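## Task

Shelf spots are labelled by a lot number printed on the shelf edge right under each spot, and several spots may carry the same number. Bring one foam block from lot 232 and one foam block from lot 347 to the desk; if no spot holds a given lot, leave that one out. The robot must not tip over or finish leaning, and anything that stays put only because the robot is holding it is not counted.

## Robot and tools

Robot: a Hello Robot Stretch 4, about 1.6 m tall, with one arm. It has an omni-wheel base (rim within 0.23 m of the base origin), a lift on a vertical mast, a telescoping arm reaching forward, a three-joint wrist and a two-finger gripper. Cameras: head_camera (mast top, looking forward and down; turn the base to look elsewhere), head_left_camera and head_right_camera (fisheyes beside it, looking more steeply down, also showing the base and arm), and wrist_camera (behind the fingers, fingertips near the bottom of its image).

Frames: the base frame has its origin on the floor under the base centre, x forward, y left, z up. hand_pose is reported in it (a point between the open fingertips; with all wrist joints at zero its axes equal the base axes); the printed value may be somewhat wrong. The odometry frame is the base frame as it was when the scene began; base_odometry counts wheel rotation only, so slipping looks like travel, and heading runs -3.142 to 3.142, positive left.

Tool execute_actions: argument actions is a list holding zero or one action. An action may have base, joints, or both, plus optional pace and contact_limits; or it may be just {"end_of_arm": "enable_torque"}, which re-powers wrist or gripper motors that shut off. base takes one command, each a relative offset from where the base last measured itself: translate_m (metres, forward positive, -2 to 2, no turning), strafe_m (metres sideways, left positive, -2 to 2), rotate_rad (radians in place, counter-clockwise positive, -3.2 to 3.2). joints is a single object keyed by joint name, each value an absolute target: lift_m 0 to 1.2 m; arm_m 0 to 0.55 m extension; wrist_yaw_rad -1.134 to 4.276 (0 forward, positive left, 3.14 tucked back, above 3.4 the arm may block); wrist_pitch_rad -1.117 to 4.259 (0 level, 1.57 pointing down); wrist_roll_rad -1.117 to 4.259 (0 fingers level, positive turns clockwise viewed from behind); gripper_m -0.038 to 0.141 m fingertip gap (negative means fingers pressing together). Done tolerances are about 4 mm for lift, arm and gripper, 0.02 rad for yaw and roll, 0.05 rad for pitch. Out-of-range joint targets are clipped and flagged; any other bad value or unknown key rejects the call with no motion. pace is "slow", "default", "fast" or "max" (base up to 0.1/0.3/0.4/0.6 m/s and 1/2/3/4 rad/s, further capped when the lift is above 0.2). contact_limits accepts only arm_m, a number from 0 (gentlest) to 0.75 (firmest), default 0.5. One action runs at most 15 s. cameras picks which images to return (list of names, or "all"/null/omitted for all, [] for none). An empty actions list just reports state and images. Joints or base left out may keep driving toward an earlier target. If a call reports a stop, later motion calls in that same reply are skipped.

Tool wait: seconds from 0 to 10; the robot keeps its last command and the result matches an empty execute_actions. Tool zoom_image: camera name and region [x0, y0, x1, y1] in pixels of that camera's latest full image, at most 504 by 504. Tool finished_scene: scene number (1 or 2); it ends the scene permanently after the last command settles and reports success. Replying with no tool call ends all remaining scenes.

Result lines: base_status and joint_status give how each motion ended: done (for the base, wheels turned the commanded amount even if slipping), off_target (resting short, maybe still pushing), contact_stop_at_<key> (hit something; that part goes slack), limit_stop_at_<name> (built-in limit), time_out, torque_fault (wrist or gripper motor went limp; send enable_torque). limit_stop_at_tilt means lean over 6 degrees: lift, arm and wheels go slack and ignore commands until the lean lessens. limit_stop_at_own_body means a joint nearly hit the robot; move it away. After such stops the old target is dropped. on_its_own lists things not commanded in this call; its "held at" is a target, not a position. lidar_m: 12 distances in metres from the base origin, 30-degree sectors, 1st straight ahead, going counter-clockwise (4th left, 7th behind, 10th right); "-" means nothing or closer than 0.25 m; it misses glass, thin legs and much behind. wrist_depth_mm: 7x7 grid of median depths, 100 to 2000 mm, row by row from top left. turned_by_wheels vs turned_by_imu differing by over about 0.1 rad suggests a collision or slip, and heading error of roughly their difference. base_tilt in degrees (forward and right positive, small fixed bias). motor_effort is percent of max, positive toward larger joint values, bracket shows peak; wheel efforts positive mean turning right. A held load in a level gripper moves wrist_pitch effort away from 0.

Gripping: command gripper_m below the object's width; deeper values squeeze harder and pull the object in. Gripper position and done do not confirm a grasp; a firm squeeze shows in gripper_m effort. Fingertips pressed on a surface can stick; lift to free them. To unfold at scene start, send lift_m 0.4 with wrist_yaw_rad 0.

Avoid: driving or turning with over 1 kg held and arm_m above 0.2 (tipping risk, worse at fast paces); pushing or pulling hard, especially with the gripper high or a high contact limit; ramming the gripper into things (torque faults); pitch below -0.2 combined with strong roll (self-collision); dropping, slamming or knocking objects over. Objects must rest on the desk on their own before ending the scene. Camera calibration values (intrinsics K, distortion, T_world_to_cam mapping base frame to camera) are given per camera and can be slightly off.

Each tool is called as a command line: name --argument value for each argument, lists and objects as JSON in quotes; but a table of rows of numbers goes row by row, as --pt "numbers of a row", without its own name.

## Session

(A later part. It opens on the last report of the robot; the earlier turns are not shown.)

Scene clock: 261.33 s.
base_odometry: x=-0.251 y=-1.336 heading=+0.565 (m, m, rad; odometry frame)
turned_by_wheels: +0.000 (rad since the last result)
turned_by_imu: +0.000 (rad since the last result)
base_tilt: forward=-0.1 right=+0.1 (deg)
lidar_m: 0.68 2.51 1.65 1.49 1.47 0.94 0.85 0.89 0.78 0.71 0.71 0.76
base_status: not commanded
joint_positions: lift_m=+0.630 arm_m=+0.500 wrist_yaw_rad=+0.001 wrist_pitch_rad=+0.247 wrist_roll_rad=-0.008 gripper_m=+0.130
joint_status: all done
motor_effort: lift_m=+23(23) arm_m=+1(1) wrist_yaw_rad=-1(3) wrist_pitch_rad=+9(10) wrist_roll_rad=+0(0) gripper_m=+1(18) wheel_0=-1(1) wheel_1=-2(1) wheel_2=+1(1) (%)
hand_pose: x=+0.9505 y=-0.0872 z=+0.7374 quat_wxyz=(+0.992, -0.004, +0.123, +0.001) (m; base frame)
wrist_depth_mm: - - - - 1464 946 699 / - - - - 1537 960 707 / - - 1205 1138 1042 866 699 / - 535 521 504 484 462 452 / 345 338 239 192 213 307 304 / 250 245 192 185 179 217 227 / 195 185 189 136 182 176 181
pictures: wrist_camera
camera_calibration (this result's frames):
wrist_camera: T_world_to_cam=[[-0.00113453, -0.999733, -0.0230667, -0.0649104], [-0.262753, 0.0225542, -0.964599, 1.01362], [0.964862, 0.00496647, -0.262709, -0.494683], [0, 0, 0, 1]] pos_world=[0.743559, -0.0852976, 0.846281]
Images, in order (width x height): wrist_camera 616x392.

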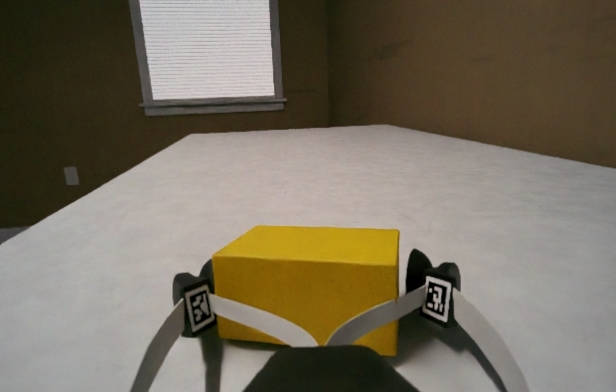

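execute_actions --actions '[{"joints": {"lift_m": 0.645}, "pace": "slow"}]' --cameras '["wrist_camera"]'

Scene clock: 264.90 s.
base_odometry: x=-0.251 y=-1.336 heading=+0.565 (m, m, rad; odometry frame)
turned_by_wheels: +0.000 (rad since the last result)
turned_by_imu: +0.000 (rad since the last result)
base_tilt: forward=-0.1 right=+0.2 (deg)
lidar_m: 0.69 2.53 1.65 1.51 1.48 0.96 0.86 0.87 0.74 0.68 0.73 0.77
base_status: not commanded
joint_positions: lift_m=+0.645 arm_m=+0.500 wrist_yaw_rad=+0.000 wrist_pitch_rad=+0.252 wrist_roll_rad=-0.008 gripper_m=+0.130
joint_status: all done
motor_effort: lift_m=+24(28) arm_m=+1(1) wrist_yaw_rad=-1(1) wrist_pitch_rad=-6(8) wrist_roll_rad=+1(0) gripper_m=+2(2) wheel_0=-1(1) wheel_1=-1(1) wheel_2=+0(1) (%)
hand_pose: x=+0.9501 y=-0.0873 z=+0.7509 quat_wxyz=(+0.992, -0.004, +0.126, +0.001) (m; base frame)
wrist_depth_mm: - - - - 1464 946 699 / - - - - 1576 946 715 / - - 1255 1160 1118 878 715 / - 569 554 535 521 496 488 / 375 366 353 231 338 332 327 / 271 242 196 190 186 210 246 / 215 202 203 135 201 192 198
pictures: wrist_camera
camera_calibration (this result's frames):
wrist_camera: T_world_to_cam=[[-0.00143121, -0.999735, -0.0229645, -0.0644532], [-0.267554, 0.0225101, -0.96328, 1.03007], [0.963542, 0.00476558, -0.267516, -0.485941], [0, 0, 0, 1]] pos_world=[0.743732, -0.0853073, 0.86077]
Images, in order (width x height): wrist_camera 616x392.

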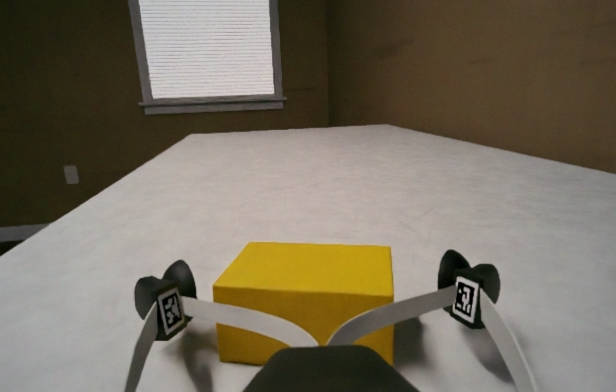

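execute_actions --actions '[{"joints": {"arm_m": 0.25}}]' --cameras '["wrist_camera", "head_camera", "head_left_camera"]'

Scene clock: 268.90 s.
base_odometry: x=-0.251 y=-1.336 heading=+0.565 (m, m, rad; odometry frame)
turned_by_wheels: +0.000 (rad since the last result)
turned_by_imu: +0.000 (rad since the last result)
base_tilt: forward=-0.1 right=+0.1 (deg)
lidar_m: 0.71 2.54 1.63 1.51 1.46 0.95 0.86 0.87 0.77 0.69 0.71 0.73
base_status: not commanded
joint_positions: lift_m=+0.645 arm_m=+0.251 wrist_yaw_rad=+0.000 wrist_pitch_rad=+0.253 wrist_roll_rad=-0.008 gripper_m=+0.130
joint_status: all done
motor_effort: lift_m=+25(25) arm_m=-5(5) wrist_yaw_rad=+1(0) wrist_pitch_rad=-7(7) wrist_roll_rad=+0(1) gripper_m=+0(0) wheel_0=-1(1) wheel_1=-1(2) wheel_2=+0(1) (%)
hand_pose: x=+0.7010 y=-0.0874 z=+0.7507 quat_wxyz=(+0.992, -0.004, +0.126, +0.000) (m; base frame)
wrist_depth_mm: - - - - 1537 991 741 / - - - - 1618 1008 750 / - - 1255 1182 1078 917 723 / - 574 564 442 521 504 488 / 402 364 357 347 342 332 330 / 273 263 270 281 285 211 750 / 1281 1281 1308 136 449 1060 809
pictures: head_camera, head_left_camera, wrist_camera
camera_calibration (this result's frames):
wrist_camera: T_world_to_cam=[[-0.00196772, -0.999734, -0.0229636, -0.064584], [-0.26802, 0.0226507, -0.963147, 0.963545], [0.963411, 0.0042595, -0.267994, -0.245599], [0, 0, 0, 1]] pos_world=[0.494736, -0.0853456, 0.860734]
Images, in order (width x height): head_camera 420x560, head_left_camera 420x672, wrist_camera 616x392.

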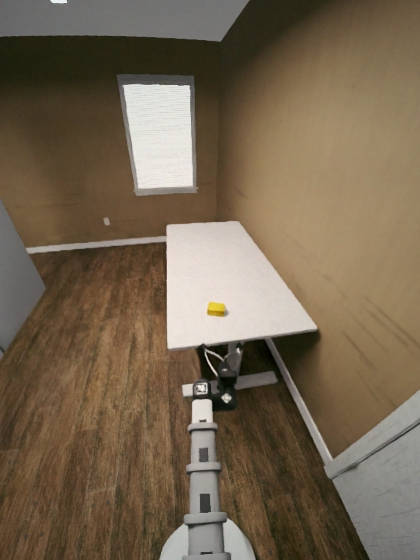

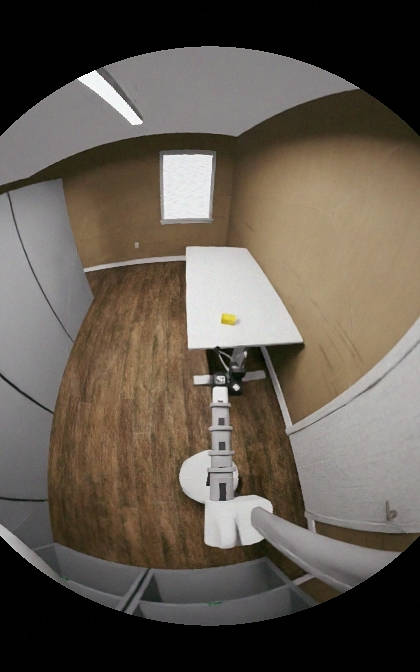

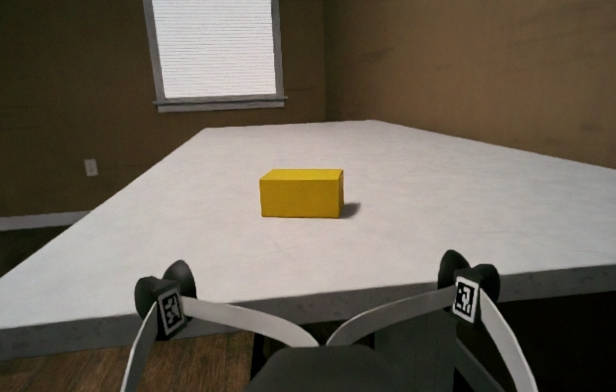

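zoom_image --camera "head_left_camera" --region '[0, 120, 220, 400]'

Region (0, 120, 220, 400) of head_left_camera's 420x672 image, scaled by 1.800, with more detail than that image has; it fills the left 396 columns of this view, and the rest is white.

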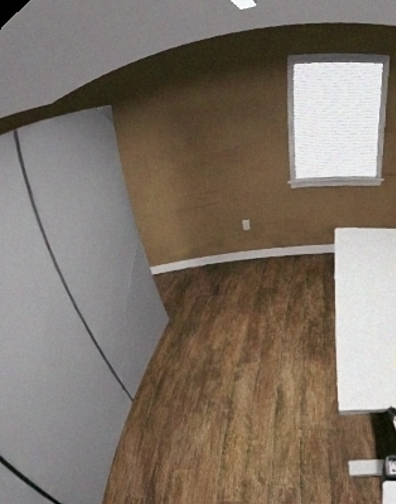

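execute_actions --actions '[{"base": {"rotate_rad": 0.57}, "joints": {"arm_m": 0.0, "wrist_pitch_rad": 0.0}}]' --cameras '["head_camera"]'

execute_actions --actions '[{"base": {"translate_m": 1.6}, "joints": {"lift_m": 0.25}, "pace": "max"}]' --cameras '["head_camera", "head_left_camera"]'

Scene clock: 319.97 s.
base_odometry: x=-0.251 y=-1.336 heading=+1.136 (m, m, rad; odometry frame)
turned_by_wheels: +0.570 (rad since the last result)
turned_by_imu: +0.575 (rad since the last result)
base_tilt: forward=+0.0 right=+0.1 (deg)
lidar_m: 2.40 1.60 1.48 1.38 0.94 0.85 0.90 0.77 0.70 0.73 0.77 0.69
base_status: done
joint_positions: lift_m=+0.645 arm_m=+0.002 wrist_yaw_rad=+0.000 wrist_pitch_rad=+0.003 wrist_roll_rad=-0.008 gripper_m=+0.130
joint_status: all done
joint sent to its limit — the command would take arm_m past its lower limit, so that joint was sent only as far as its limit.
motor_effort: lift_m=+25(24) arm_m=-5(5) wrist_yaw_rad=+1(1) wrist_pitch_rad=-8(12) wrist_roll_rad=+1(1) gripper_m=+1(1) wheel_0=+0(6) wheel_1=+0(6) wheel_2=+1(9) (%)
hand_pose: x=+0.4612 y=-0.0874 z=+0.8221 quat_wxyz=(+1.000, -0.004, +0.001, +0.000) (m; base frame)
wrist_depth_mm: 1537 1983 - - - - - / 1576 1863 - - - - - / 1537 1921 - - - - - / 1576 1863 - - - - - / 1537 1863 - - - 931 904 / 1464 1708 - - - 210 496 / 1537 1756 - 135 - 1756 1042
pictures: head_camera
Images, in order (width x height): head_camera 420x560.

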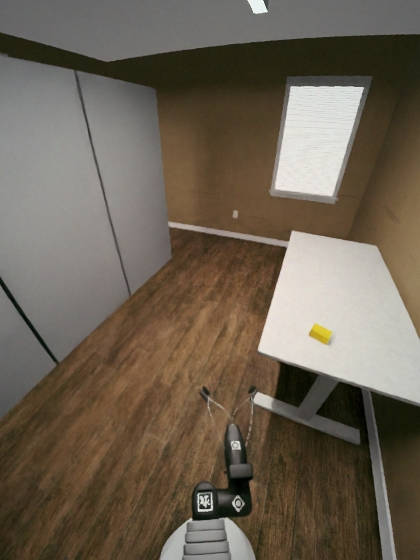

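Scene clock: 324.97 s.
base_odometry: x=+0.424 y=+0.115 heading=+1.136 (m, m, rad; odometry frame)
turned_by_wheels: +0.000 (rad since the last result)
turned_by_imu: -0.001 (rad since the last result)
base_tilt: forward=-0.1 right=+0.1 (deg)
lidar_m: 1.94 0.90 0.82 0.84 1.12 2.31 2.23 0.67 0.61 0.63 0.85 1.89
base_status: done
joint_positions: lift_m=+0.250 arm_m=+0.002 wrist_yaw_rad=+0.000 wrist_pitch_rad=+0.003 wrist_roll_rad=-0.008 gripper_m=+0.130
joint_status: all done
motor_effort: lift_m=+16(24) arm_m=-4(5) wrist_yaw_rad=+1(0) wrist_pitch_rad=-8(8) wrist_roll_rad=+1(1) gripper_m=-1(0) wheel_0=+0(5) wheel_1=+0(5) wheel_2=+0(10) (%)
hand_pose: x=+0.4612 y=-0.0874 z=+0.4278 quat_wxyz=(+1.000, -0.004, +0.001, +0.000) (m; base frame)
wrist_depth_mm: 842 - - 1863 1756 1576 1430 / 854 - - 1921 1708 1576 1430 / 831 - - 1983 1708 1537 1464 / 831 - - 1921 1708 1576 1397 / 831 - - 1921 1756 1499 1499 / 820 946 1430 1661 1366 210 1397 / 820 1042 1138 135 1138 1008 1060
pictures: head_camera, head_left_camera
Images, in order (width x height): head_camera 420x560, head_left_camera 420x672.

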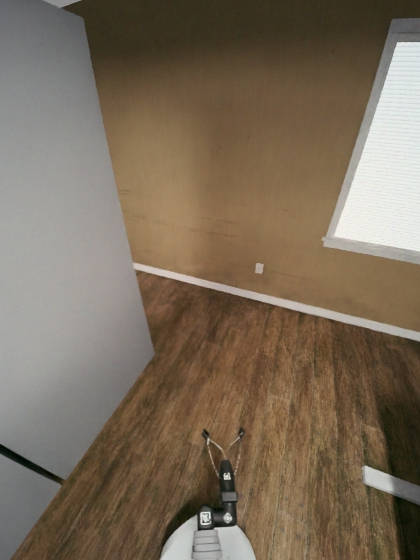

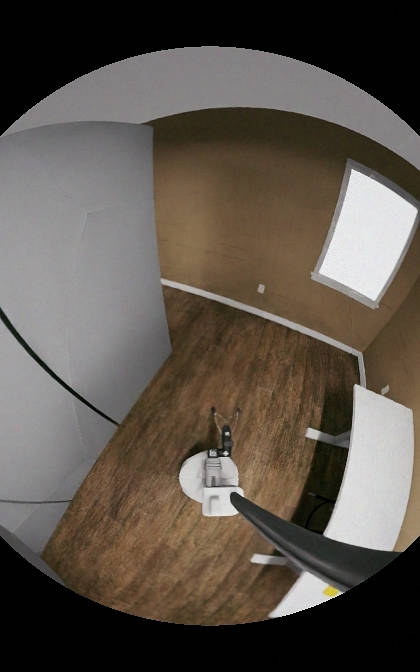

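execute_actions --actions '[{"base": {"translate_m": 1.43}, "pace": "max"}]' --cameras '[]'

execute_actions --actions '[{"base": {"rotate_rad": 1.15}, "pace": "fast"}]'

Scene clock: 342.20 s.
base_odometry: x=+1.026 y=+1.412 heading=+1.135 (m, m, rad; odometry frame)
turned_by_wheels: +0.000 (rad since the last result)
turned_by_imu: +0.000 (rad since the last result)
base_tilt: forward=-0.1 right=+0.1 (deg)
lidar_m: 0.62 0.83 1.67 0.58 0.41 0.71 1.97 1.34 1.49 0.98 0.68 0.60
base_status: done
joint_positions: lift_m=+0.250 arm_m=+0.002 wrist_yaw_rad=+0.000 wrist_pitch_rad=+0.003 wrist_roll_rad=-0.008 gripper_m=+0.130
joint_status: not commanded
motor_effort: lift_m=+16(16) arm_m=-4(5) wrist_yaw_rad=+1(1) wrist_pitch_rad=-8(8) wrist_roll_rad=+1(0) gripper_m=-2(0) wheel_0=+0(8) wheel_1=+0(8) wheel_2=+0(15) (%)
hand_pose: x=+0.4612 y=-0.0874 z=+0.4278 quat_wxyz=(+1.000, -0.004, +0.001, +0.000) (m; base frame)
wrist_depth_mm: 615 535 477 430 392 359 336 / 609 539 484 433 394 362 334 / 621 539 480 430 397 359 336 / 621 544 484 436 394 364 336 / 621 544 480 436 397 357 338 / 627 554 466 430 387 210 338 / 621 544 488 135 392 366 338
pictures: none
No camera images: the call's "cameras" was empty. Leave "cameras" out to get every camera's image.

Scene clock: 343.73 s.
base_odometry: x=+1.026 y=+1.412 heading=+2.286 (m, m, rad; odometry frame)
turned_by_wheels: +1.150 (rad since the last result)
turned_by_imu: +1.159 (rad since the last result)
base_tilt: forward=-0.1 right=+0.1 (deg)
lidar_m: 1.68 0.49 0.44 1.04 1.71 1.36 2.01 0.88 0.64 0.61 0.64 0.89
base_status: done
joint_positions: lift_m=+0.250 arm_m=+0.002 wrist_yaw_rad=+0.000 wrist_pitch_rad=+0.003 wrist_roll_rad=-0.008 gripper_m=+0.130
joint_status: not commanded
motor_effort: lift_m=+16(16) arm_m=-4(4) wrist_yaw_rad=+1(1) wrist_pitch_rad=-8(8) wrist_roll_rad=+0(1) gripper_m=-2(3) wheel_0=+0(8) wheel_1=+1(8) wheel_2=+1(9) (%)
hand_pose: x=+0.4612 y=-0.0874 z=+0.4278 quat_wxyz=(+1.000, -0.004, +0.001, +0.000) (m; base frame)
wrist_depth_mm: 1576 1537 1499 1537 1499 1229 831 / 1464 1499 1537 1576 1499 1281 831 / 1537 1537 1499 1537 1537 1281 854 / 1537 1499 1499 1499 1499 1255 866 / 1499 1576 1499 1537 1499 1138 854 / 1537 1499 1397 1499 1366 210 878 / 1182 1098 1118 135 1160 1008 866
pictures: head_camera, head_left_camera, head_right_camera, wrist_camera
camera_calibration (this result's frames):
wrist_camera: T_world_to_cam=[[0.00387493, -0.999735, -0.0226965, -0.0752524], [-0.0214354, 0.0226084, -0.999515, 0.490012], [0.999763, 0.00435956, -0.0213421, -0.223335], [0, 0, 0, 1]] pos_world=[0.234077, -0.0853372, 0.483299]
Images, in order (width x height): head_camera 420x560, head_left_camera 420x672, head_right_camera 420x672, wrist_camera 616x392.

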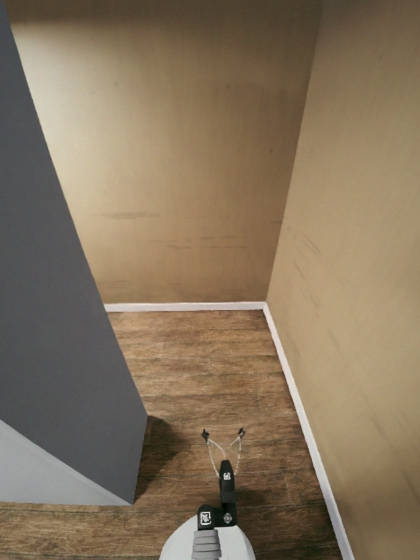

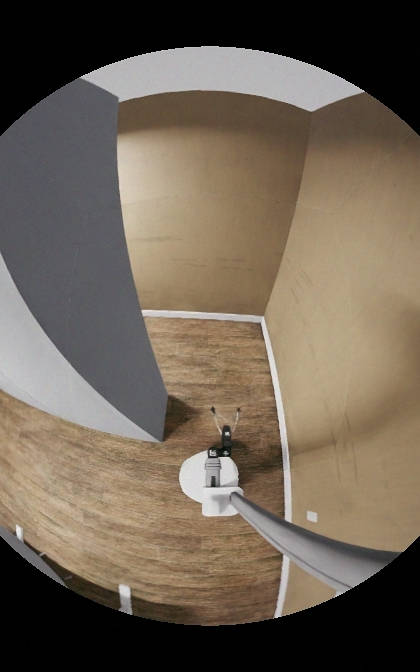

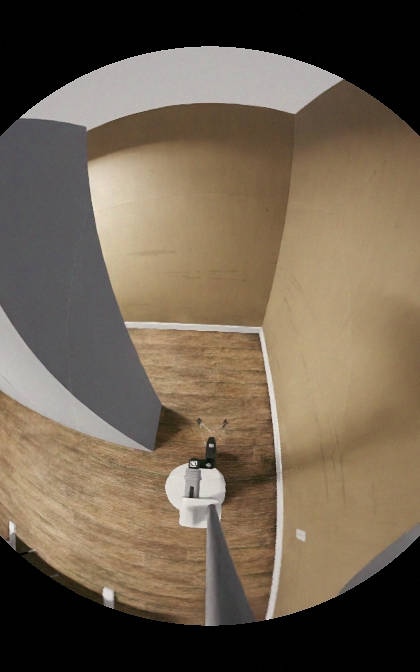

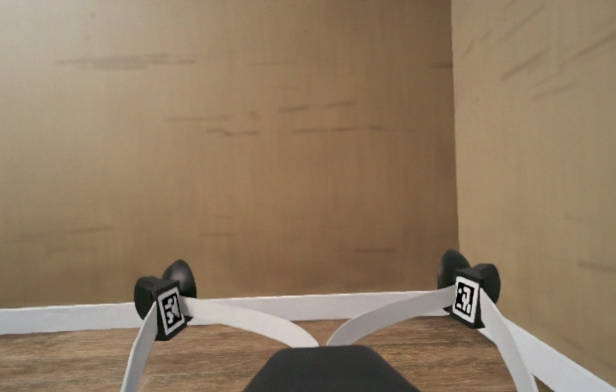

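execute_actions --actions '[{"base": {"translate_m": 1.12}, "pace": "max"}]' --cameras '[]'

execute_actions --actions '[{"base": {"rotate_rad": 2.0}, "pace": "fast"}]'

Scene clock: 361.80 s.
base_odometry: x=+0.292 y=+2.257 heading=+2.286 (m, m, rad; odometry frame)
turned_by_wheels: +0.000 (rad since the last result)
turned_by_imu: -0.001 (rad since the last result)
base_tilt: forward=-0.1 right=+0.2 (deg)
lidar_m: 0.55 0.56 0.85 1.53 0.54 0.53 2.43 0.85 0.65 0.61 0.65 0.58
base_status: done
joint_positions: lift_m=+0.250 arm_m=+0.002 wrist_yaw_rad=+0.000 wrist_pitch_rad=+0.003 wrist_roll_rad=-0.008 gripper_m=+0.130
joint_status: not commanded
motor_effort: lift_m=+17(17) arm_m=-4(4) wrist_yaw_rad=+1(1) wrist_pitch_rad=-7(8) wrist_roll_rad=+1(0) gripper_m=-3(5) wheel_0=-2(7) wheel_1=+0(10) wheel_2=+1(14) (%)
hand_pose: x=+0.4612 y=-0.0874 z=+0.4278 quat_wxyz=(+1.000, -0.004, +0.001, +0.000) (m; base frame)
wrist_depth_mm: 362 364 364 366 362 362 364 / 366 364 364 364 362 362 364 / 362 359 364 366 366 364 364 / 366 364 362 364 362 366 364 / 368 366 364 362 364 364 364 / 364 364 366 364 366 209 362 / 364 366 364 136 362 364 364
pictures: none
No camera images: the call's "cameras" was empty. Leave "cameras" out to get every camera's image.

Scene clock: 363.73 s.
base_odometry: x=+0.292 y=+2.257 heading=-1.997 (m, m, rad; odometry frame)
turned_by_wheels: +2.000 (rad since the last result)
turned_by_imu: +2.015 (rad since the last result)
base_tilt: forward=-0.1 right=+0.2 (deg)
lidar_m: 0.61 0.54 2.42 0.97 0.68 0.61 0.65 0.61 0.56 0.58 0.78 1.84
base_status: done
joint_positions: lift_m=+0.250 arm_m=+0.002 wrist_yaw_rad=+0.000 wrist_pitch_rad=+0.003 wrist_roll_rad=-0.008 gripper_m=+0.130
joint_status: not commanded
motor_effort: lift_m=+18(17) arm_m=-4(4) wrist_yaw_rad=+0(1) wrist_pitch_rad=-8(7) wrist_roll_rad=+1(1) gripper_m=+0(0) wheel_0=+1(8) wheel_1=+1(6) wheel_2=+0(8) (%)
hand_pose: x=+0.4612 y=-0.0874 z=+0.4277 quat_wxyz=(+1.000, -0.004, +0.001, +0.000) (m; base frame)
wrist_depth_mm: 842 991 1138 1098 - - - / 831 1042 1229 1138 1983 - - / 788 946 1205 1138 - - - / 788 960 1182 1118 - - - / 820 1008 1229 1138 - - - / 831 931 1182 1118 1336 209 1537 / 820 917 960 135 1160 1008 1078
pictures: head_camera, head_left_camera, head_right_camera, wrist_camera
camera_calibration (this result's frames):
wrist_camera: T_world_to_cam=[[0.00401005, -0.999734, -0.0226963, -0.0752769], [-0.0213968, 0.0226055, -0.999515, 0.489959], [0.999763, 0.00449374, -0.0213005, -0.223357], [0, 0, 0, 1]] pos_world=[0.23409, -0.085329, 0.483255]
Images, in order (width x height): head_camera 420x560, head_left_camera 420x672, head_right_camera 420x672, wrist_camera 616x392.

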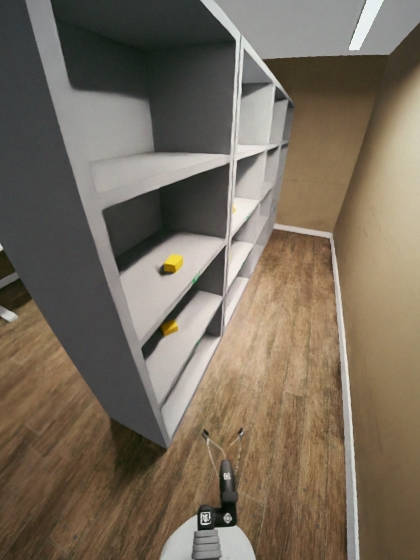

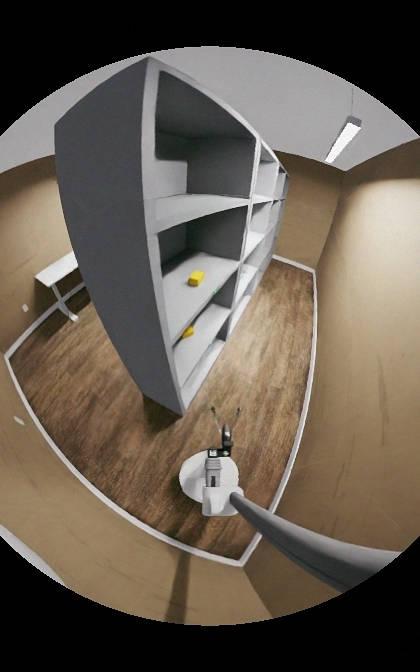

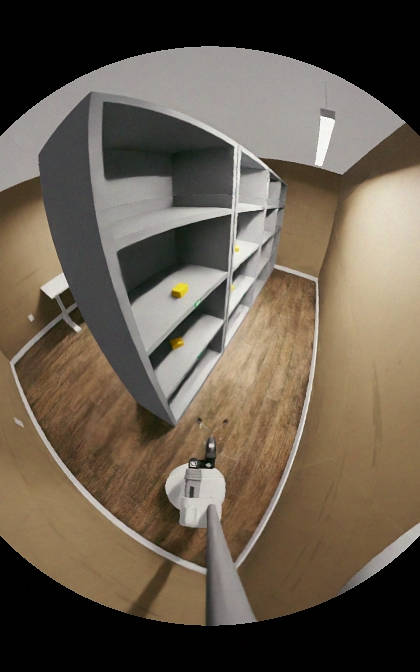

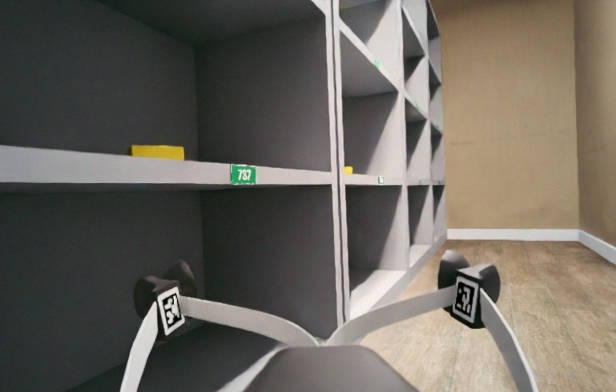

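execute_actions --actions '[{"base": {"strafe_m": -0.32}, "joints": {"lift_m": 0.5}, "pace": "fast"}]' --cameras '[]'

execute_actions --actions '[{"base": {"rotate_rad": 1.118}, "pace": "fast"}]' --cameras '[]'

execute_actions --actions '[{"base": {"strafe_m": -0.75}, "pace": "max"}]' --cameras '["head_camera", "wrist_camera"]'

Scene clock: 387.67 s.
base_odometry: x=+0.001 y=+2.390 heading=-1.997 (m, m, rad; odometry frame)
turned_by_wheels: +0.000 (rad since the last result)
turned_by_imu: +0.001 (rad since the last result)
base_tilt: forward=-0.1 right=+0.1 (deg)
lidar_m: 1.05 0.71 0.72 1.22 0.83 0.76 0.46 0.30 0.25 0.27 0.40 0.93
base_status: done
joint_positions: lift_m=+0.500 arm_m=+0.002 wrist_yaw_rad=+0.000 wrist_pitch_rad=+0.003 wrist_roll_rad=-0.008 gripper_m=+0.130
joint_status: all done
motor_effort: lift_m=+25(29) arm_m=-4(4) wrist_yaw_rad=+1(1) wrist_pitch_rad=-7(8) wrist_roll_rad=+1(1) gripper_m=+0(3) wheel_0=+1(11) wheel_1=+2(10) wheel_2=-1(2) (%)
hand_pose: x=+0.4612 y=-0.0874 z=+0.6771 quat_wxyz=(+1.000, -0.004, +0.001, +0.000) (m; base frame)
wrist_depth_mm: 1138 1182 1138 1983 - - 1863 / 768 960 1160 - - - 1921 / 1098 1182 1138 - - - 1808 / 1118 1229 1138 - - - 1921 / 1118 1205 1118 - - - 1983 / 750 759 1078 1983 - 211 - / 1098 1205 1160 135 1756 1576 1618
pictures: none
No camera images: the call's "cameras" was empty. Leave "cameras" out to get every camera's image.

Scene clock: 389.17 s.
base_odometry: x=+0.001 y=+2.390 heading=-0.879 (m, m, rad; odometry frame)
turned_by_wheels: +1.118 (rad since the last result)
turned_by_imu: +1.127 (rad since the last result)
base_tilt: forward=-0.1 right=+0.2 (deg)
lidar_m: 0.89 1.14 0.79 0.75 0.36 0.26 0.28 0.27 0.40 1.23 0.97 0.71
base_status: done
joint_positions: lift_m=+0.500 arm_m=+0.002 wrist_yaw_rad=+0.000 wrist_pitch_rad=+0.003 wrist_roll_rad=-0.008 gripper_m=+0.130
joint_status: not commanded
motor_effort: lift_m=+24(24) arm_m=-4(4) wrist_yaw_rad=+1(1) wrist_pitch_rad=-8(7) wrist_roll_rad=+1(0) gripper_m=+0(2) wheel_0=+1(8) wheel_1=+1(8) wheel_2=+0(9) (%)
hand_pose: x=+0.4612 y=-0.0874 z=+0.6771 quat_wxyz=(+1.000, -0.004, +0.001, +0.000) (m; base frame)
wrist_depth_mm: 1430 - - - 544 569 597 / 1397 - - - 554 891 931 / 1397 - - - 574 931 946 / 1366 - - - 591 931 931 / 1366 1983 - - 603 946 931 / 1336 1661 - - 480 210 627 / 1336 1708 1708 136 500 480 492
pictures: none
No camera images: the call's "cameras" was empty. Leave "cameras" out to get every camera's image.

Scene clock: 392.03 s.
base_odometry: x=-0.577 y=+1.912 heading=-0.879 (m, m, rad; odometry frame)
turned_by_wheels: +0.000 (rad since the last result)
turned_by_imu: +0.001 (rad since the last result)
base_tilt: forward=-0.1 right=+0.1 (deg)
lidar_m: 0.65 0.71 1.59 1.19 0.43 0.29 0.26 0.30 0.42 1.25 1.00 0.70
base_status: done
joint_positions: lift_m=+0.500 arm_m=+0.002 wrist_yaw_rad=+0.000 wrist_pitch_rad=+0.003 wrist_roll_rad=-0.008 gripper_m=+0.130
joint_status: not commanded
motor_effort: lift_m=+24(25) arm_m=-4(4) wrist_yaw_rad=+0(2) wrist_pitch_rad=-8(8) wrist_roll_rad=+1(1) gripper_m=+1(4) wheel_0=+1(11) wheel_1=+2(16) wheel_2=-1(0) (%)
hand_pose: x=+0.4612 y=-0.0874 z=+0.6772 quat_wxyz=(+1.000, -0.004, +0.001, +0.000) (m; base frame)
wrist_depth_mm: 525 525 535 549 559 521 473 / 759 788 798 842 842 559 469 / 891 931 931 931 931 564 469 / 891 931 931 946 946 574 469 / 891 931 931 931 917 508 469 / 741 609 580 676 554 210 469 / 496 466 466 135 484 473 469
pictures: head_camera, wrist_camera
camera_calibration (this result's frames):
wrist_camera: T_world_to_cam=[[0.003939, -0.999735, -0.0226961, -0.0696032], [-0.0213558, 0.022607, -0.999516, 0.739282], [0.999764, 0.00442179, -0.0212611, -0.218071], [0, 0, 0, 1]] pos_world=[0.234082, -0.0853334, 0.732708]
Images, in order (width x height): head_camera 420x560, wrist_camera 616x392.

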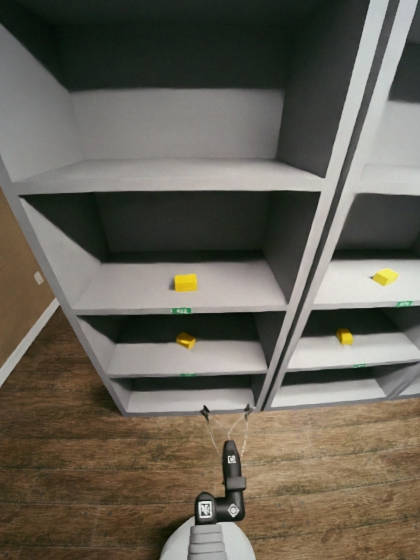

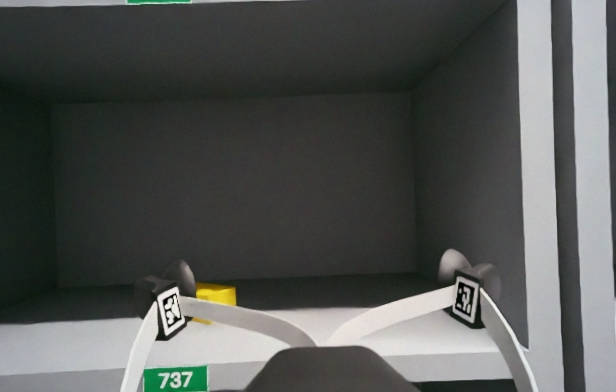

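zoom_image --camera "head_camera" --region '[150, 265, 230, 325]'

zoom_image --camera "head_camera" --region '[320, 260, 420, 380]'

Region (150, 265, 230, 325) of head_camera's 420x560 image, scaled by 6.300, with more detail than that image has; it fills the top 378 rows of this view, and the rest is white.

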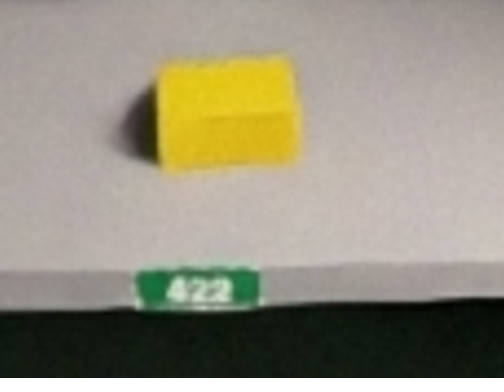

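Region (320, 260, 420, 380) of head_camera's 420x560 image, scaled by 4.200, with more detail than that image has.

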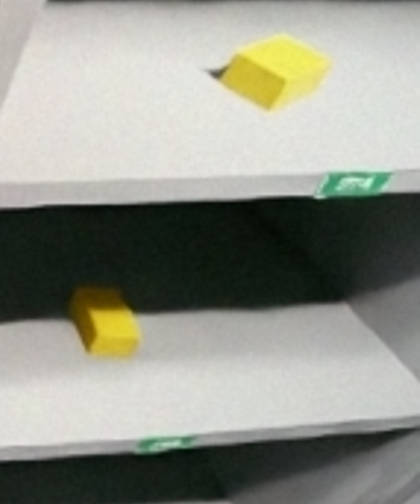

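execute_actions --actions '[{"base": {"strafe_m": -0.75}, "joints": {"lift_m": 0.32}, "pace": "max"}]' --cameras '["head_camera", "wrist_camera"]'

Scene clock: 403.87 s.
base_odometry: x=-1.155 y=+1.433 heading=-0.879 (m, m, rad; odometry frame)
turned_by_wheels: +0.000 (rad since the last result)
turned_by_imu: +0.001 (rad since the last result)
base_tilt: forward=+0.0 right=+0.1 (deg)
lidar_m: 0.65 0.68 0.97 1.20 0.43 0.30 0.28 0.31 0.44 1.26 0.97 0.69
base_status: done
joint_positions: lift_m=+0.320 arm_m=+0.002 wrist_yaw_rad=+0.000 wrist_pitch_rad=+0.003 wrist_roll_rad=-0.008 gripper_m=+0.130
joint_status: all done
motor_effort: lift_m=+17(23) arm_m=-4(4) wrist_yaw_rad=+1(1) wrist_pitch_rad=-8(8) wrist_roll_rad=+0(1) gripper_m=+1(5) wheel_0=+1(12) wheel_1=+1(14) wheel_2=+0(1) (%)
hand_pose: x=+0.4612 y=-0.0874 z=+0.4977 quat_wxyz=(+1.000, -0.004, +0.001, +0.000) (m; base frame)
wrist_depth_mm: 621 878 931 931 917 904 654 / 609 904 931 931 917 931 668 / 615 917 917 931 917 931 668 / 574 842 931 591 904 676 517 / 539 732 931 917 931 878 691 / 603 732 931 931 917 210 691 / 585 809 917 136 946 946 683
pictures: head_camera, wrist_camera
camera_calibration (this result's frames):
wrist_camera: T_world_to_cam=[[0.00393739, -0.999735, -0.0226966, -0.073675], [-0.0214688, 0.022607, -0.999514, 0.559956], [0.999762, 0.00442274, -0.0213741, -0.221828], [0, 0, 0, 1]] pos_world=[0.234087, -0.0853334, 0.553271]
Images, in order (width x height): head_camera 420x560, wrist_camera 616x392.

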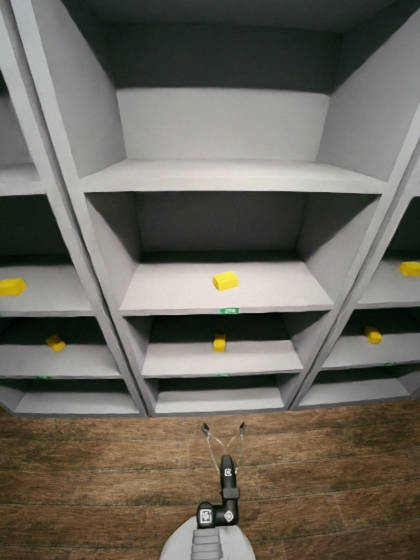

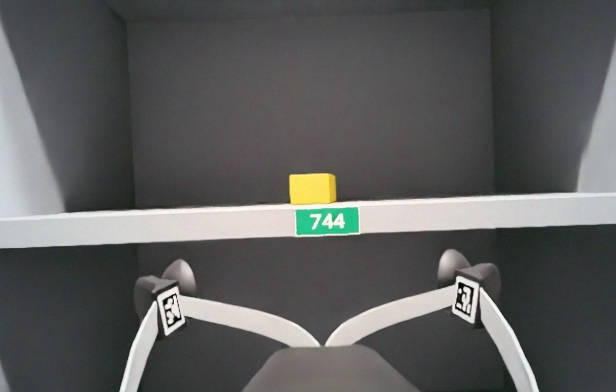

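zoom_image --camera "head_camera" --region '[190, 265, 270, 325]'

execute_actions --actions '[{"base": {"strafe_m": -0.8}, "pace": "max"}]' --cameras '["head_camera", "wrist_camera"]'

Region (190, 265, 270, 325) of head_camera's 420x560 image, scaled by 6.300, with more detail than that image has; it fills the top 378 rows of this view, and the rest is white.

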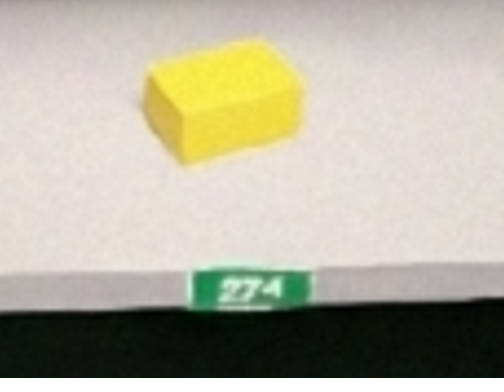

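Scene clock: 410.20 s.
base_odometry: x=-1.771 y=+0.923 heading=-0.879 (m, m, rad; odometry frame)
turned_by_wheels: +0.000 (rad since the last result)
turned_by_imu: +0.001 (rad since the last result)
base_tilt: forward=-0.1 right=+0.1 (deg)
lidar_m: 0.65 0.71 0.96 1.20 0.40 0.31 0.27 0.33 0.43 1.28 0.96 0.68
base_status: done
joint_positions: lift_m=+0.320 arm_m=+0.002 wrist_yaw_rad=+0.000 wrist_pitch_rad=+0.003 wrist_roll_rad=-0.008 gripper_m=+0.130
joint_status: not commanded
motor_effort: lift_m=+17(17) arm_m=-4(4) wrist_yaw_rad=+1(1) wrist_pitch_rad=-8(9) wrist_roll_rad=+1(0) gripper_m=+4(1) wheel_0=+1(12) wheel_1=+2(14) wheel_2=-1(4) (%)
hand_pose: x=+0.4612 y=-0.0874 z=+0.4977 quat_wxyz=(+1.000, -0.004, +0.001, +0.000) (m; base frame)
wrist_depth_mm: 459 621 917 917 917 917 866 / 455 609 917 917 904 931 854 / 452 609 904 931 931 917 842 / 455 559 917 931 597 683 539 / 452 484 931 917 917 917 878 / 459 477 891 931 931 209 891 / 455 535 904 135 931 931 878
pictures: head_camera, wrist_camera
camera_calibration (this result's frames):
wrist_camera: T_world_to_cam=[[0.00393713, -0.999735, -0.0226965, -0.0736751], [-0.0214681, 0.0226069, -0.999514, 0.559955], [0.999762, 0.00442246, -0.0213734, -0.221828], [0, 0, 0, 1]] pos_world=[0.234086, -0.0853334, 0.55327]
Images, in order (width x height): head_camera 420x560, wrist_camera 616x392.

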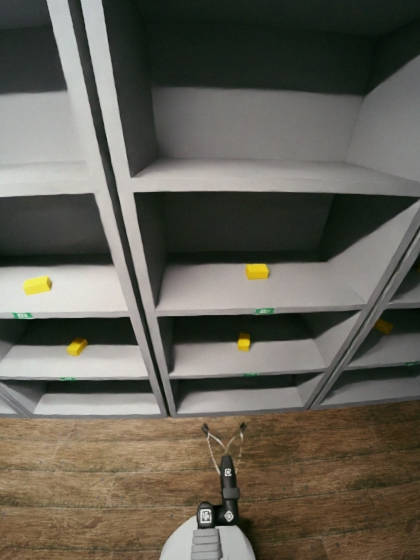

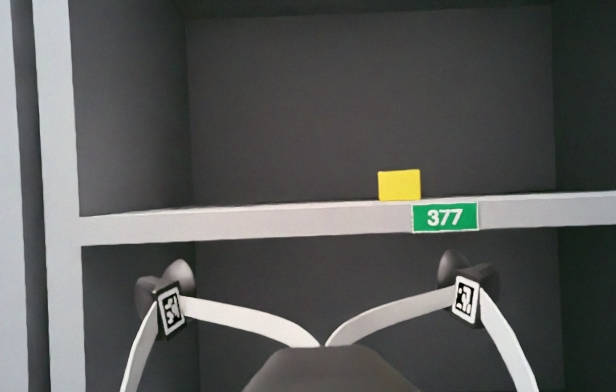

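zoom_image --camera "head_camera" --region '[220, 255, 300, 325]'

Region (220, 255, 300, 325) of head_camera's 420x560 image, scaled by 6.300, with more detail than that image has; it fills the top 441 rows of this view, and the rest is white.

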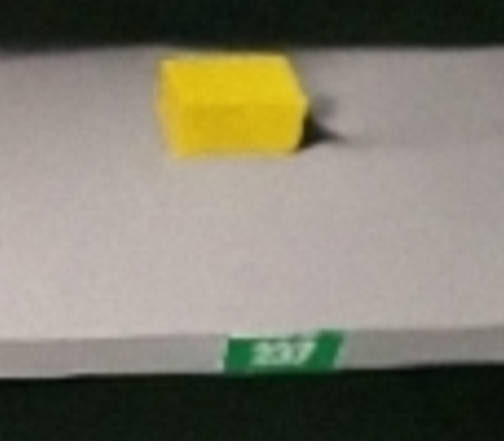

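execute_actions --actions '[{"base": {"strafe_m": -0.72}, "pace": "max"}]' --cameras '["head_camera", "wrist_camera"]'

Scene clock: 421.63 s.
base_odometry: x=-2.325 y=+0.464 heading=-0.878 (m, m, rad; odometry frame)
turned_by_wheels: +0.000 (rad since the last result)
turned_by_imu: +0.001 (rad since the last result)
base_tilt: forward=-0.1 right=+0.1 (deg)
lidar_m: 0.64 0.69 0.92 1.24 0.43 0.31 0.29 0.32 0.45 0.89 0.91 0.65
base_status: done
joint_positions: lift_m=+0.320 arm_m=+0.002 wrist_yaw_rad=+0.000 wrist_pitch_rad=+0.003 wrist_roll_rad=-0.008 gripper_m=+0.130
joint_status: not commanded
motor_effort: lift_m=+17(17) arm_m=-4(4) wrist_yaw_rad=+1(1) wrist_pitch_rad=-7(8) wrist_roll_rad=+1(1) gripper_m=+0(2) wheel_0=+1(14) wheel_1=+1(14) wheel_2=-1(0) (%)
hand_pose: x=+0.4612 y=-0.0874 z=+0.4977 quat_wxyz=(+1.000, -0.004, +0.001, +0.000) (m; base frame)
wrist_depth_mm: 904 917 445 904 891 917 917 / 904 904 445 904 904 917 904 / 904 904 449 904 891 891 931 / 917 904 452 750 917 647 544 / 917 891 449 904 917 904 917 / 904 917 445 917 917 209 931 / 904 891 449 136 917 917 946
pictures: head_camera, wrist_camera
camera_calibration (this result's frames):
wrist_camera: T_world_to_cam=[[0.00393727, -0.999735, -0.0226965, -0.0736752], [-0.0214679, 0.022607, -0.999514, 0.559951], [0.999762, 0.0044226, -0.0213732, -0.221828], [0, 0, 0, 1]] pos_world=[0.234086, -0.0853334, 0.553266]
Images, in order (width x height): head_camera 420x560, wrist_camera 616x392.

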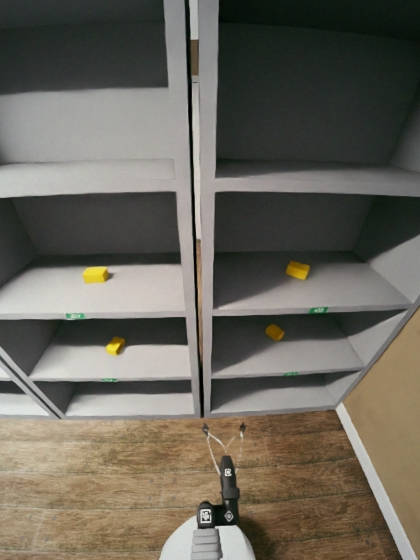

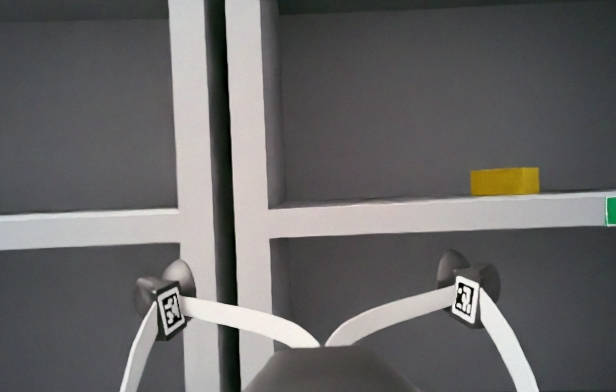

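zoom_image --camera "head_camera" --region '[255, 250, 345, 325]'

execute_actions --actions '[{"joints": {"wrist_yaw_rad": -0.35}}]' --cameras '["wrist_camera"]'

Region (255, 250, 345, 325) of head_camera's 420x560 image, scaled by 5.600, with more detail than that image has.

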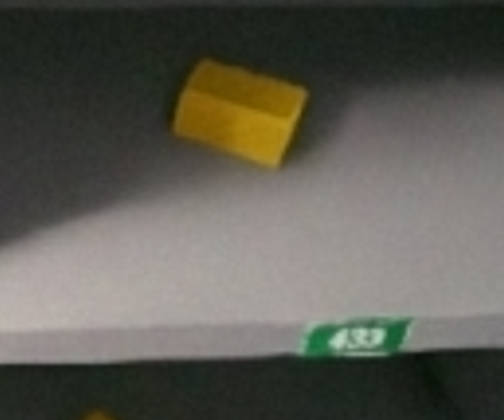

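Scene clock: 425.60 s.
base_odometry: x=-2.325 y=+0.464 heading=-0.878 (m, m, rad; odometry frame)
turned_by_wheels: +0.000 (rad since the last result)
turned_by_imu: +0.000 (rad since the last result)
base_tilt: forward=-0.1 right=+0.1 (deg)
lidar_m: 0.61 0.70 0.92 1.23 0.46 0.33 0.28 0.31 0.43 0.87 0.94 0.69
base_status: not commanded
joint_positions: lift_m=+0.320 arm_m=+0.002 wrist_yaw_rad=-0.349 wrist_pitch_rad=+0.003 wrist_roll_rad=-0.008 gripper_m=+0.130
joint_status: all done
motor_effort: lift_m=+17(16) arm_m=-4(4) wrist_yaw_rad=-1(4) wrist_pitch_rad=-8(8) wrist_roll_rad=+1(1) gripper_m=+1(2) wheel_0=+0(1) wheel_1=+1(1) wheel_2=-1(1) (%)
hand_pose: x=+0.4138 y=-0.1809 z=+0.4977 quat_wxyz=(+0.985, -0.004, +0.002, -0.174) (m; base frame)
wrist_depth_mm: 424 842 904 976 1008 976 798 / 421 854 931 1008 1118 1025 788 / 421 866 946 1008 1118 1025 809 / 421 603 904 778 917 904 759 / 421 449 917 1008 1098 960 820 / 415 430 917 1008 1060 209 820 / 418 517 946 135 1078 1008 820
pictures: wrist_camera
camera_calibration (this result's frames):
wrist_camera: T_world_to_cam=[[-0.338549, -0.940675, -0.0226967, -0.0145364], [-0.0124325, 0.0285908, -0.999514, 0.558391], [0.940867, -0.338102, -0.0213744, -0.211643], [0, 0, 0, 1]] pos_world=[0.201148, -0.101196, 0.553266]
Images, in order (width x height): wrist_camera 616x392.

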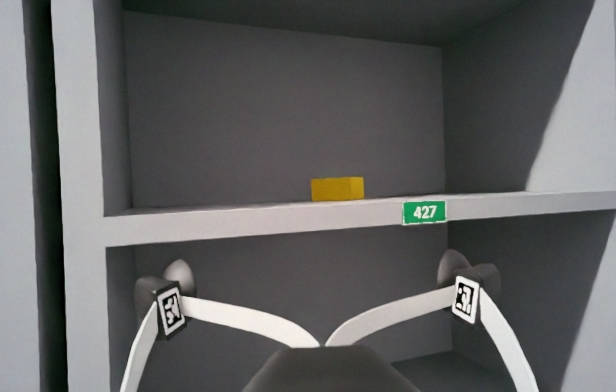

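execute_actions --actions '[{"joints": {"wrist_yaw_rad": 0.8, "lift_m": 0.55, "wrist_pitch_rad": -0.15}, "pace": "max"}]' --cameras '["wrist_camera"]'

Scene clock: 434.30 s.
base_odometry: x=-2.325 y=+0.464 heading=-0.878 (m, m, rad; odometry frame)
turned_by_wheels: +0.000 (rad since the last result)
turned_by_imu: +0.000 (rad since the last result)
base_tilt: forward=-0.1 right=+0.2 (deg)
lidar_m: 0.63 0.68 0.93 1.25 0.43 0.30 0.29 0.31 0.46 0.89 0.94 0.67
base_status: not commanded
joint_positions: lift_m=+0.550 arm_m=+0.002 wrist_yaw_rad=+0.799 wrist_pitch_rad=-0.148 wrist_roll_rad=-0.008 gripper_m=+0.130
joint_status: all done
motor_effort: lift_m=+23(26) arm_m=-4(4) wrist_yaw_rad=+3(7) wrist_pitch_rad=-7(15) wrist_roll_rad=+1(0) gripper_m=+1(1) wheel_0=+1(1) wheel_1=+1(1) wheel_2=-1(1) (%)
hand_pose: x=+0.4343 y=+0.1436 z=+0.7704 quat_wxyz=(+0.919, +0.025, -0.069, +0.388) (m; base frame)
wrist_depth_mm: - 1708 1098 1118 1025 891 364 / - 1397 1138 1255 991 445 362 / - 1708 1042 668 615 640 549 / - 1308 1025 1160 1008 866 768 / - 1756 1042 1205 1008 820 741 / 1921 1464 960 1160 946 209 732 / - 960 960 136 904 809 732
pictures: wrist_camera
camera_calibration (this result's frames):
wrist_camera: T_world_to_cam=[[0.721726, -0.691834, -0.0218635, -0.193002], [0.0733192, 0.10782, -0.991463, 0.76712], [0.688285, 0.713962, 0.128541, -0.272246], [0, 0, 0, 1]] pos_world=[0.270433, -0.021863, 0.791346]
Images, in order (width x height): wrist_camera 616x392.

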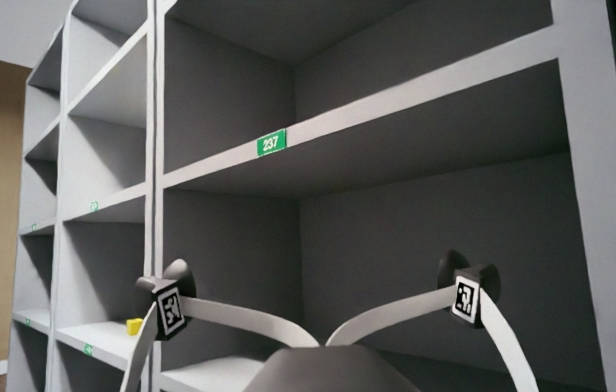

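finished_scene --scene 1

The scene is finished: the task was done.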